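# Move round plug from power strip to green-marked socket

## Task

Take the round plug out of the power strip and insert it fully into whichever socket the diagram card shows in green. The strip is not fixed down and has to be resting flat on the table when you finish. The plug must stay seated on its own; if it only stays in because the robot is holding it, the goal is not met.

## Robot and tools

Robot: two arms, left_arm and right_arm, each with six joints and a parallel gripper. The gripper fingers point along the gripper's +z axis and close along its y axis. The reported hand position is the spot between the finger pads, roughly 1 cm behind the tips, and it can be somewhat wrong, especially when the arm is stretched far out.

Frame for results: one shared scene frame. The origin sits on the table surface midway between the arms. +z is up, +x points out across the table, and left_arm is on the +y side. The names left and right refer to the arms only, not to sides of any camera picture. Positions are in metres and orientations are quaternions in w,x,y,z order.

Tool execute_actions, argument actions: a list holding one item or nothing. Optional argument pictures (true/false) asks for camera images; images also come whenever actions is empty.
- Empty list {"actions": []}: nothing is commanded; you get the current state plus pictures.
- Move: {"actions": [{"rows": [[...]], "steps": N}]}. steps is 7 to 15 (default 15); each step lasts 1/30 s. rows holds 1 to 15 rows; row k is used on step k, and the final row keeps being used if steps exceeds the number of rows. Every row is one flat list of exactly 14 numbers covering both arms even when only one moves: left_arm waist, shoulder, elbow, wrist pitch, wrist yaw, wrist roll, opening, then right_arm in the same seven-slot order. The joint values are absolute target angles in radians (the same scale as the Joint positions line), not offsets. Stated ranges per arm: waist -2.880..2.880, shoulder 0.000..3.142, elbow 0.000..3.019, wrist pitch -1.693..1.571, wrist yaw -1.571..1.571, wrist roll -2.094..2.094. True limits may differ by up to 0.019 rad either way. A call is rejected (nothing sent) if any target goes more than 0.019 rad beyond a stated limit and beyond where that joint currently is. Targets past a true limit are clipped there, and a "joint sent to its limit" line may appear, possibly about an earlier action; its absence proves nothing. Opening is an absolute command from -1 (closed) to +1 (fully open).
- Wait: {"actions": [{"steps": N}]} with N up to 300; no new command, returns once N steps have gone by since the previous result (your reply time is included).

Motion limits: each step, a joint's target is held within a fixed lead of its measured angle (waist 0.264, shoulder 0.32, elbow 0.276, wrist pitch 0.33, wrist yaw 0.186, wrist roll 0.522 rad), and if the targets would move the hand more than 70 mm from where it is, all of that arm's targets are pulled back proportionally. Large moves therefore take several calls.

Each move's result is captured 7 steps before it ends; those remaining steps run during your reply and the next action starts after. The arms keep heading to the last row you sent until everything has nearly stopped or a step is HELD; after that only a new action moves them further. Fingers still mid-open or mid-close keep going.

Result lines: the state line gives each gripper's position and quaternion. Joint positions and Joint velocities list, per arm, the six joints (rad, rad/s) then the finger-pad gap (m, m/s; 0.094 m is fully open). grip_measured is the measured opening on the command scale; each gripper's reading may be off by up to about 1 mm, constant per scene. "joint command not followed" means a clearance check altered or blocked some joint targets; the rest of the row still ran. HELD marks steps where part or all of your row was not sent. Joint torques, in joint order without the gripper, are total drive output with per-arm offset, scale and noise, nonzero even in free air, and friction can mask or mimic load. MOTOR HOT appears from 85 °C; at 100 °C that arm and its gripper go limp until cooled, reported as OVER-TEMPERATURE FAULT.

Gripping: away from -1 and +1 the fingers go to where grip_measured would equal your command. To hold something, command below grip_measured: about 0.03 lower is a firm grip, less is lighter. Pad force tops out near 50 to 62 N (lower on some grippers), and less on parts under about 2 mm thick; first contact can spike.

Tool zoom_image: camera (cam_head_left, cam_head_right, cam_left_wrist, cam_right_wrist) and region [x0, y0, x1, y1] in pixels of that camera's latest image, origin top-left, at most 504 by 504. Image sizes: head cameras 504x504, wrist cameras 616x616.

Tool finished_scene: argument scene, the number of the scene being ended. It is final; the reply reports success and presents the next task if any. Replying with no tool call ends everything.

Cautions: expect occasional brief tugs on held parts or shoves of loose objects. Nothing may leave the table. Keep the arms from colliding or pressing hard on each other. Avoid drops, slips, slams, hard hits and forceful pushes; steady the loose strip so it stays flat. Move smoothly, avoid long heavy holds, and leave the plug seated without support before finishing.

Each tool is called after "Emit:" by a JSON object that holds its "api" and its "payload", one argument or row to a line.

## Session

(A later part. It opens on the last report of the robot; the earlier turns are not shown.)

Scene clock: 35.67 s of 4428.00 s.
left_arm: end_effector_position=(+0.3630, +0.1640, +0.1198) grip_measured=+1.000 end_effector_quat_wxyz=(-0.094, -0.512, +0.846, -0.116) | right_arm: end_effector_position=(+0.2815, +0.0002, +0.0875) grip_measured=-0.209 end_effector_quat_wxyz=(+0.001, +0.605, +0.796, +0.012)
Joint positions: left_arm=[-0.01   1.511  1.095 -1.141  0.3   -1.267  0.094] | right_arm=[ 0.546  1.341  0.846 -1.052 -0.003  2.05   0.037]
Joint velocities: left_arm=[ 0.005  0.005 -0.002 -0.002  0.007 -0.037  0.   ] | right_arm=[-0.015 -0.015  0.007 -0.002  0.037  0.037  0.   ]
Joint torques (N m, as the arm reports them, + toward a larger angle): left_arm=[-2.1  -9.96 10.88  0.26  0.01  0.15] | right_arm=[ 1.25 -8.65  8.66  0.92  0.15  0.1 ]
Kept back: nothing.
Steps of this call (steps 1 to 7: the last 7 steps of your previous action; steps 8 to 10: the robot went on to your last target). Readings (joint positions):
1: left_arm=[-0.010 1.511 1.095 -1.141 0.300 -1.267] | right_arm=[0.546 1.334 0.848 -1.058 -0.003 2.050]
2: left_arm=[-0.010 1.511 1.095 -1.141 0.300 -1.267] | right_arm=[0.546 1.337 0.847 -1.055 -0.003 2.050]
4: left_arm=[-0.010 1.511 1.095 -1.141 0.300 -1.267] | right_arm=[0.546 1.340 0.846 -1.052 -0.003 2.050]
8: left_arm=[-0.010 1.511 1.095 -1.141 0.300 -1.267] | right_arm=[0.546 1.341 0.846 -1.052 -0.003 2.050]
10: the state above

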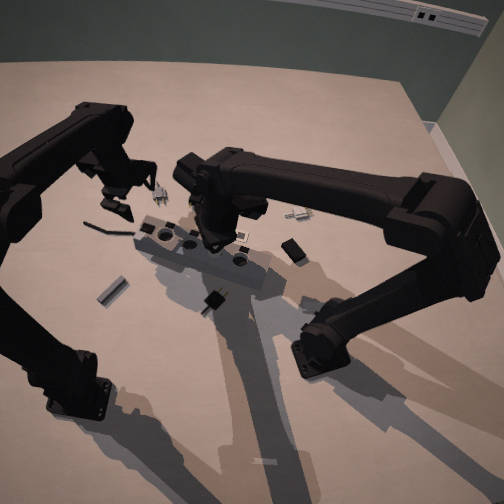

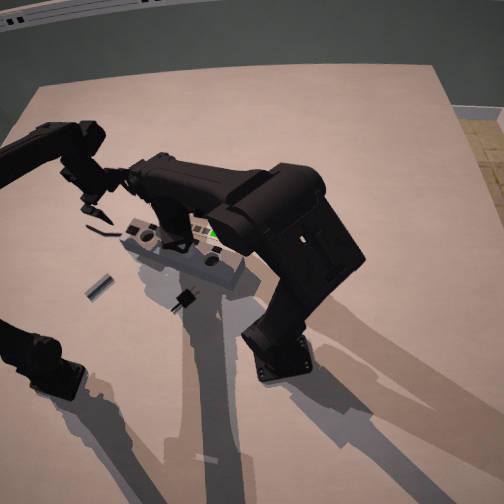

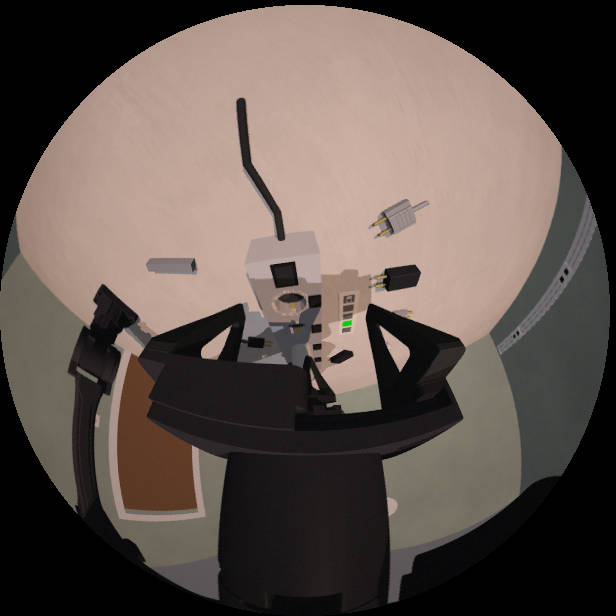

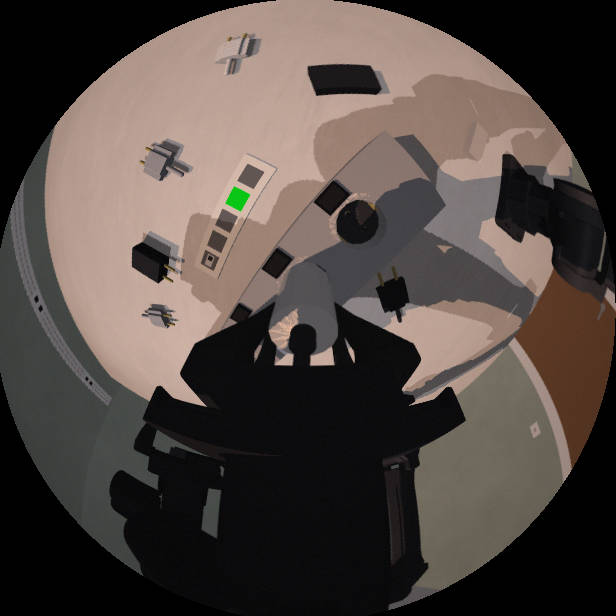

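Going in. Continue down past the seated height.

Emit:
{"api": "execute_actions", "payload": {
  "actions": [
    {"rows":[[-0.02,1.52,1.13,-1.15,0.3,-1.25,1,0.55,1.356,0.848,-1.04,0,2.055,-0.28],[-0.02,1.52,1.13,-1.15,0.3,-1.25,1,0.55,1.358,0.844,-1.036,0,2.055,-0.28],[-0.02,1.52,1.13,-1.15,0.3,-1.25,1,0.55,1.361,0.84,-1.032,0,2.055,-0.28],[-0.02,1.52,1.13,-1.15,0.3,-1.25,1,0.55,1.364,0.836,-1.027,0,2.055,-0.28],[-0.02,1.52,1.13,-1.15,0.3,-1.25,1,0.55,1.367,0.832,-1.022,0,2.055,-0.28],[-0.02,1.52,1.13,-1.15,0.3,-1.25,1,0.55,1.37,0.828,-1.017,0,2.055,-0.28],[-0.02,1.52,1.13,-1.15,0.3,-1.25,1,0.55,1.373,0.824,-1.012,0,2.055,-0.28],[-0.02,1.52,1.13,-1.15,0.3,-1.25,1,0.55,1.376,0.82,-1.01,0,2.055,-0.28]],"steps":15}
  ]
}}

Emit:
{"api": "execute_actions", "payload": {
  "actions": [
    {"steps":10}
  ]
}}

Scene clock: 36.27 s of 4428.00 s.
left_arm: end_effector_position=(+0.3630, +0.1640, +0.1198) grip_measured=+1.000 end_effector_quat_wxyz=(-0.094, -0.512, +0.846, -0.116) | right_arm: end_effector_position=(+0.2810, -0.0002, +0.0799) grip_measured=-0.209 end_effector_quat_wxyz=(+0.001, +0.605, +0.796, +0.014)
Joint positions: left_arm=[-0.01   1.511  1.095 -1.141  0.3   -1.267  0.094] | right_arm=[ 0.546  1.348  0.83  -1.025 -0.003  2.05   0.037]
Joint velocities: left_arm=[ 0.015 -0.015 -0.007 -0.032  0.007 -0.037  0.   ] | right_arm=[-0.015  0.044 -0.076  0.125 -0.051  0.037  0.   ]
Joint torques (N m, as the arm reports them, + toward a larger angle): left_arm=[ -2.18 -10.03  10.89   0.25   0.01   0.15] | right_arm=[ 1.51 -7.01  7.5   0.66  0.15  0.02]
Steps of this call (steps 1 to 10: the robot went on to your last target; steps 11 to 18: the first 8 steps of this action). Readings (joint positions):
11: left_arm=[-0.010 1.511 1.095 -1.141 0.300 -1.267] | right_arm=[0.546 1.341 0.846 -1.052 -0.003 2.050]
12: left_arm=[-0.010 1.511 1.095 -1.141 0.300 -1.267] | right_arm=[0.546 1.341 0.845 -1.051 -0.003 2.050]
14: left_arm=[-0.010 1.511 1.095 -1.141 0.300 -1.267] | right_arm=[0.546 1.342 0.841 -1.044 -0.003 2.050]
18: the state above

Scene clock: 36.60 s of 4428.00 s.
left_arm: end_effector_position=(+0.3630, +0.1640, +0.1198) grip_measured=+1.000 end_effector_quat_wxyz=(-0.094, -0.512, +0.846, -0.116) | right_arm: end_effector_position=(+0.2811, -0.0001, +0.0778) grip_measured=-0.209 end_effector_quat_wxyz=(+0.001, +0.605, +0.796, +0.014)
Joint positions: left_arm=[-0.01   1.511  1.095 -1.141  0.3   -1.267  0.094] | right_arm=[ 0.546  1.352  0.827 -1.019 -0.003  2.05   0.037]
Joint velocities: left_arm=[ 0.015  0.005 -0.002 -0.017  0.051 -0.037  0.   ] | right_arm=[-0.015 -0.005  0.002 -0.007 -0.022 -0.007 -0.001]
Joint torques (N m, as the arm reports them, + toward a larger angle): left_arm=[-2.15 -9.98 10.9   0.25  0.01  0.16] | right_arm=[ 1.12 -7.13  7.4   0.91  0.13  0.03]
Kept back: nothing.
Steps of this call (steps 1 to 7: the last 7 steps of your previous action; steps 8 to 10: the robot went on to your last target). Readings (joint positions):
1: left_arm=[-0.010 1.511 1.095 -1.141 0.300 -1.267] | right_arm=[0.546 1.350 0.828 -1.022 -0.003 2.050]
2: left_arm=[-0.010 1.511 1.095 -1.141 0.300 -1.267] | right_arm=[0.546 1.351 0.827 -1.019 -0.003 2.050]
4: left_arm=[-0.010 1.511 1.095 -1.141 0.300 -1.267] | right_arm=[0.546 1.352 0.827 -1.019 -0.003 2.050]
8: left_arm=[-0.010 1.511 1.095 -1.141 0.300 -1.267] | right_arm=[0.546 1.352 0.827 -1.019 -0.003 2.050]
10: the state above

Push a bit harder to confirm bottoming.

Emit:
{"api": "execute_actions", "payload": {
  "actions": [
    {"rows":[[-0.02,1.52,1.13,-1.15,0.3,-1.25,1,0.55,1.385,0.81,-1.015,0,2.055,-0.28],[-0.02,1.52,1.13,-1.15,0.3,-1.25,1,0.55,1.395,0.8,-1.015,0,2.055,-0.28],[-0.02,1.52,1.13,-1.15,0.3,-1.25,1,0.55,1.405,0.79,-1.015,0,2.055,-0.28],[-0.02,1.52,1.13,-1.15,0.3,-1.25,1,0.55,1.415,0.78,-1.015,0,2.055,-0.28]],"steps":15}
  ]
}}

Emit:
{"api": "execute_actions", "payload": {
  "actions": [
    {"steps":8}
  ],
  "pictures": true
}}

Scene clock: 37.13 s of 4428.00 s.
left_arm: end_effector_position=(+0.3630, +0.1640, +0.1198) grip_measured=+1.000 end_effector_quat_wxyz=(-0.094, -0.512, +0.846, -0.116) | right_arm: end_effector_position=(+0.2803, -0.0006, +0.0750) grip_measured=-0.209 end_effector_quat_wxyz=(+0.000, +0.605, +0.796, +0.012)
Joint positions: left_arm=[-0.01   1.511  1.095 -1.141  0.3   -1.267  0.094] | right_arm=[ 0.546  1.356  0.823 -1.015 -0.004  2.05   0.037]
Joint velocities: left_arm=[ 0.005  0.005 -0.007 -0.002 -0.037 -0.037  0.   ] | right_arm=[ 0.005  0.005 -0.012 -0.007  0.007 -0.022 -0.   ]
Joint torques (N m, as the arm reports them, + toward a larger angle): left_arm=[-2.18 -9.97 10.89  0.25  0.01  0.15] | right_arm=[ 1.3  -3.96  4.17  0.24  0.15  0.03]
Steps of this call (steps 1 to 8: the robot went on to your last target; steps 9 to 16: the first 8 steps of this action). Readings (joint positions):
9: left_arm=[-0.010 1.511 1.095 -1.141 0.300 -1.267] | right_arm=[0.546 1.352 0.826 -1.019 -0.003 2.050]
10: left_arm=[-0.010 1.511 1.095 -1.141 0.300 -1.267] | right_arm=[0.546 1.353 0.825 -1.018 -0.003 2.050]
12: left_arm=[-0.010 1.511 1.095 -1.141 0.300 -1.267] | right_arm=[0.546 1.356 0.823 -1.015 -0.004 2.050]
16: the state above

Scene clock: 37.40 s of 4428.00 s.
left_arm: end_effector_position=(+0.3630, +0.1640, +0.1198) grip_measured=+1.000 end_effector_quat_wxyz=(-0.094, -0.512, +0.846, -0.116) | right_arm: end_effector_position=(+0.2803, -0.0006, +0.0750) grip_measured=-0.209 end_effector_quat_wxyz=(+0.000, +0.605, +0.796, +0.012)
Joint positions: left_arm=[-0.01   1.511  1.095 -1.141  0.3   -1.267  0.094] | right_arm=[ 0.546  1.356  0.823 -1.015 -0.004  2.05   0.037]
Joint velocities: left_arm=[-0.005 -0.015 -0.022  0.007  0.022  0.095  0.   ] | right_arm=[-0.015  0.005 -0.007 -0.002  0.066  0.007 -0.001]
Joint torques (N m, as the arm reports them, + toward a larger angle): left_arm=[ -2.09 -10.04  10.9    0.25   0.01   0.15] | right_arm=[ 1.36 -3.62  4.11  0.29  0.15  0.03]
Kept back: nothing.
Steps of this call (steps 1 to 7: the last 7 steps of your previous action; step 8: the robot went on to your last target). Readings (joint positions):
1: left_arm=[-0.010 1.511 1.095 -1.141 0.300 -1.267] | right_arm=[0.546 1.356 0.823 -1.015 -0.004 2.050]
2: left_arm=[-0.010 1.511 1.095 -1.141 0.300 -1.267] | right_arm=[0.546 1.356 0.823 -1.015 -0.004 2.050]
4: left_arm=[-0.010 1.511 1.095 -1.141 0.300 -1.267] | right_arm=[0.546 1.356 0.823 -1.015 -0.004 2.050]
8: the state above

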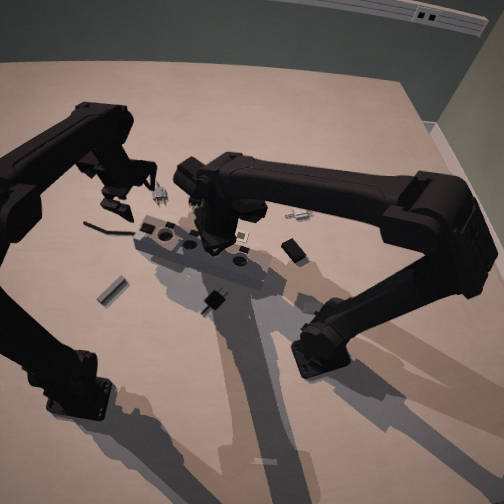

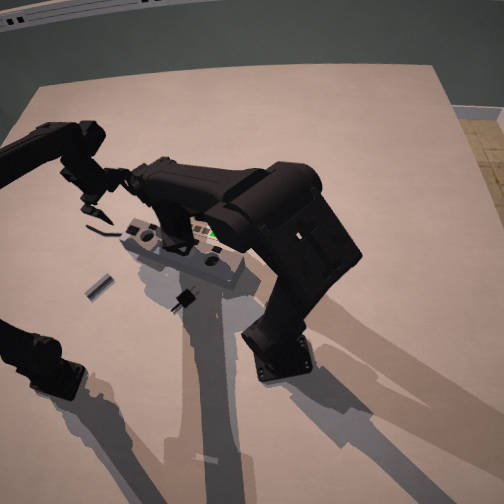

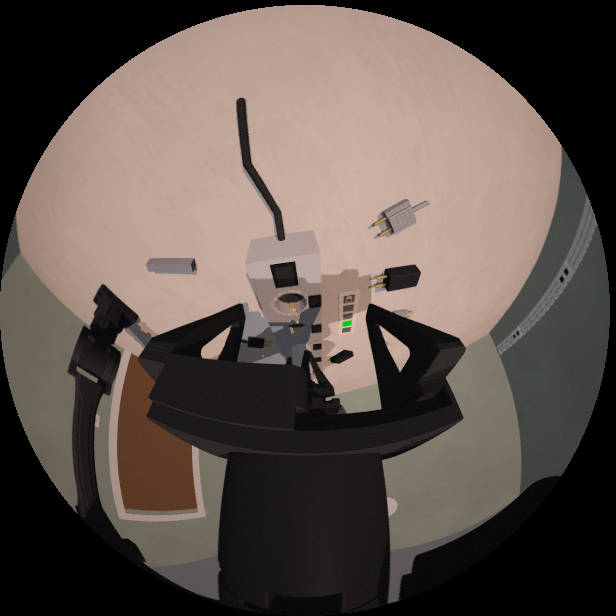

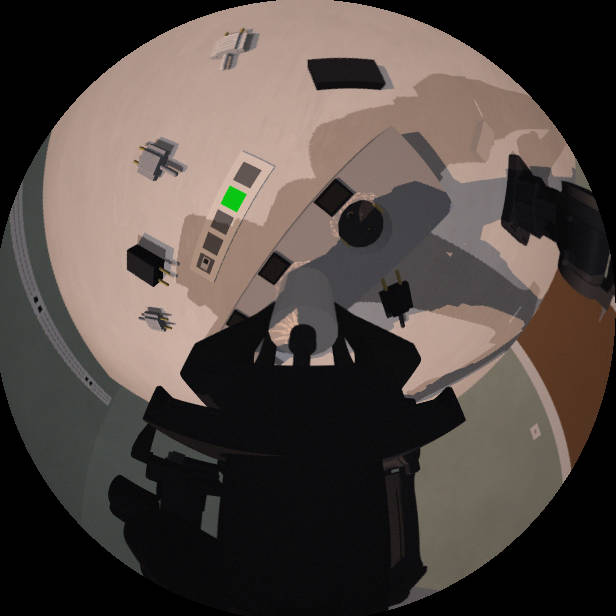

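Seated. Release and lift.

Emit:
{"api": "execute_actions", "payload": {
  "actions": [
    {"rows":[[-0.02,1.52,1.13,-1.15,0.3,-1.25,1,0.55,1.36,0.84,-1.015,0,2.055,-0.28],[-0.02,1.52,1.13,-1.15,0.3,-1.25,1,0.55,1.356,0.85,-1.015,0,2.055,-0.2],[-0.02,1.52,1.13,-1.15,0.3,-1.25,1,0.55,1.356,0.85,-1.015,0,2.055,0.1],[-0.02,1.52,1.13,-1.15,0.3,-1.25,1,0.55,1.356,0.85,-1.015,0,2.055,0.5],[-0.02,1.52,1.13,-1.15,0.3,-1.25,1,0.55,1.356,0.85,-1.015,0,2.055,0.8],[-0.02,1.52,1.13,-1.15,0.3,-1.25,1,0.55,1.33,0.89,-1.07,0,2.055,0.8],[-0.02,1.52,1.13,-1.15,0.3,-1.25,1,0.55,1.3,0.93,-1.13,0,2.055,0.8],[-0.02,1.52,1.13,-1.15,0.3,-1.25,1,0.55,1.27,0.97,-1.19,0,2.055,0.8],[-0.02,1.52,1.13,-1.15,0.3,-1.25,1,0.55,1.25,1.01,-1.26,0,2.055,0.8]],"steps":15}
  ]
}}

Emit:
{"api": "execute_actions", "payload": {
  "actions": [
    {"steps":10}
  ],
  "pictures": true
}}

Scene clock: 38.13 s of 4428.00 s.
left_arm: end_effector_position=(+0.3630, +0.1640, +0.1198) grip_measured=+1.000 end_effector_quat_wxyz=(-0.094, -0.512, +0.846, -0.116) | right_arm: end_effector_position=(+0.2768, -0.0040, +0.0865) grip_measured=+0.794 end_effector_quat_wxyz=(-0.003, +0.605, +0.796, -0.007)
Joint positions: left_arm=[-0.01   1.511  1.095 -1.141  0.3   -1.267  0.094] | right_arm=[ 0.546  1.351  0.852 -1.087 -0.003  2.05   0.084]
Joint velocities: left_arm=[-0.015 -0.015 -0.007 -0.012 -0.022 -0.022  0.   ] | right_arm=[-0.005 -0.151  0.471 -1.277 -0.022  0.037  0.009]
Joint torques (N m, as the arm reports them, + toward a larger angle): left_arm=[ -2.15 -10.01  10.88   0.25   0.01   0.16] | right_arm=[  1.68 -16.15  15.25   0.29   0.15   0.04]
Steps of this call (steps 1 to 14: the robot went on to your last target; steps 15 to 22: the first 8 steps of this action). Readings (joint positions):
15: left_arm=[-0.010 1.511 1.095 -1.141 0.300 -1.267] | right_arm=[0.546 1.355 0.825 -1.015 -0.004 2.050]
16: left_arm=[-0.010 1.511 1.095 -1.141 0.300 -1.267] | right_arm=[0.546 1.355 0.825 -1.015 -0.004 2.050]
18: left_arm=[-0.010 1.511 1.095 -1.141 0.300 -1.267] | right_arm=[0.546 1.355 0.825 -1.015 -0.003 2.050]
22: the state above

Scene clock: 38.47 s of 4428.00 s.
left_arm: end_effector_position=(+0.3630, +0.1640, +0.1198) grip_measured=+1.000 end_effector_quat_wxyz=(-0.094, -0.512, +0.846, -0.116) | right_arm: end_effector_position=(+0.2856, +0.0042, +0.1673) grip_measured=+0.799 end_effector_quat_wxyz=(+0.004, +0.605, +0.796, +0.031)
Joint positions: left_arm=[-0.01   1.511  1.095 -1.141  0.3   -1.267  0.094] | right_arm=[ 0.546  1.244  0.984 -1.248 -0.003  2.05   0.085]
Joint velocities: left_arm=[-0.015 -0.015 -0.007  0.012  0.007 -0.022  0.   ] | right_arm=[ 0.005 -0.015 -0.002 -0.046  0.007 -0.007  0.   ]
Joint torques (N m, as the arm reports them, + toward a larger angle): left_arm=[ -2.16 -10.    10.89   0.25   0.01   0.15] | right_arm=[ 1.09 -7.63 11.26  0.06  0.12  0.02]
Kept back: nothing.
Steps of this call (steps 1 to 7: the last 7 steps of your previous action; steps 8 to 10: the robot went on to your last target). Readings (joint positions):
1: left_arm=[-0.010 1.511 1.095 -1.141 0.300 -1.267] | right_arm=[0.546 1.344 0.870 -1.130 -0.003 2.050]
2: left_arm=[-0.010 1.511 1.095 -1.141 0.300 -1.267] | right_arm=[0.546 1.332 0.891 -1.169 -0.003 2.050]
4: left_arm=[-0.010 1.511 1.095 -1.141 0.300 -1.267] | right_arm=[0.546 1.303 0.933 -1.221 -0.003 2.050]
8: left_arm=[-0.010 1.511 1.095 -1.141 0.300 -1.267] | right_arm=[0.546 1.251 0.982 -1.245 -0.003 2.050]
10: the state above

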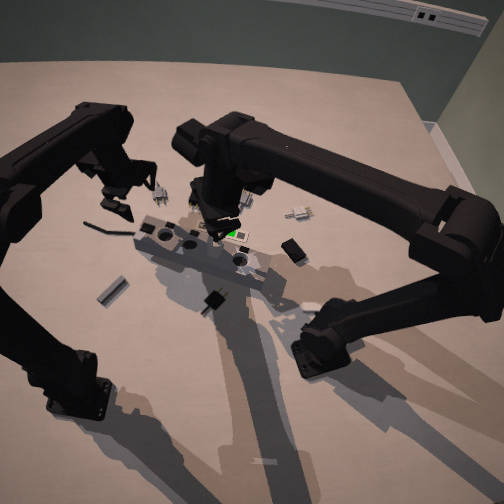

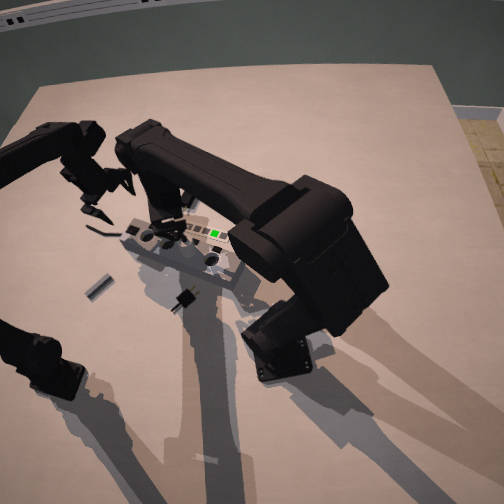

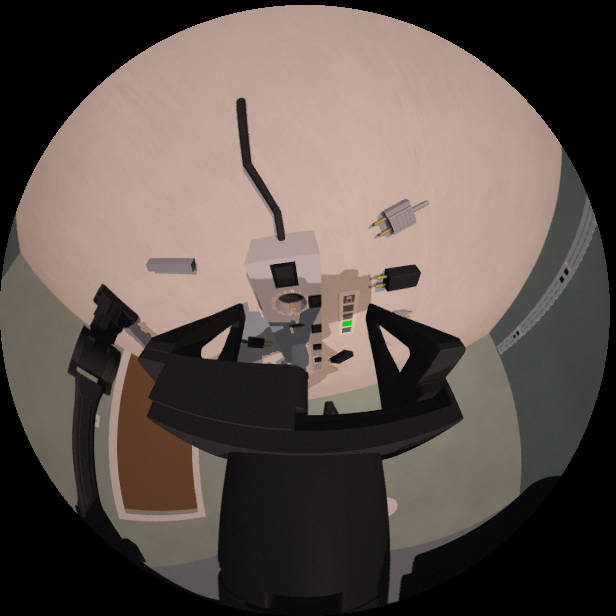

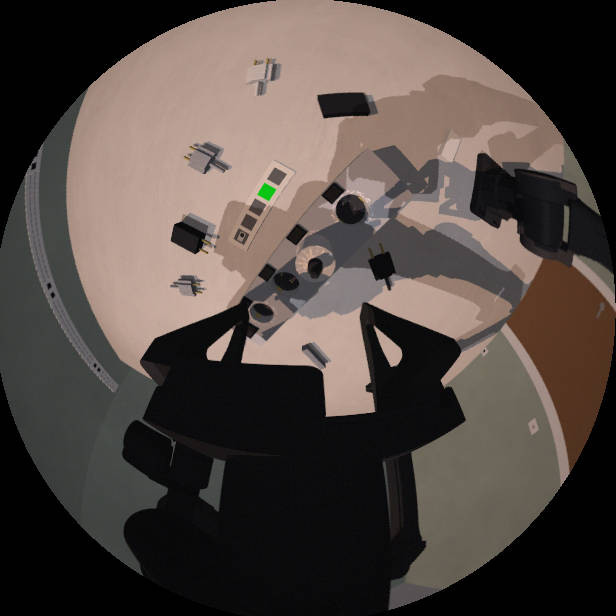

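Emit:
{"api": "finished_scene", "payload": {
  "scene": 1
}}

The scene is finished: the task was done.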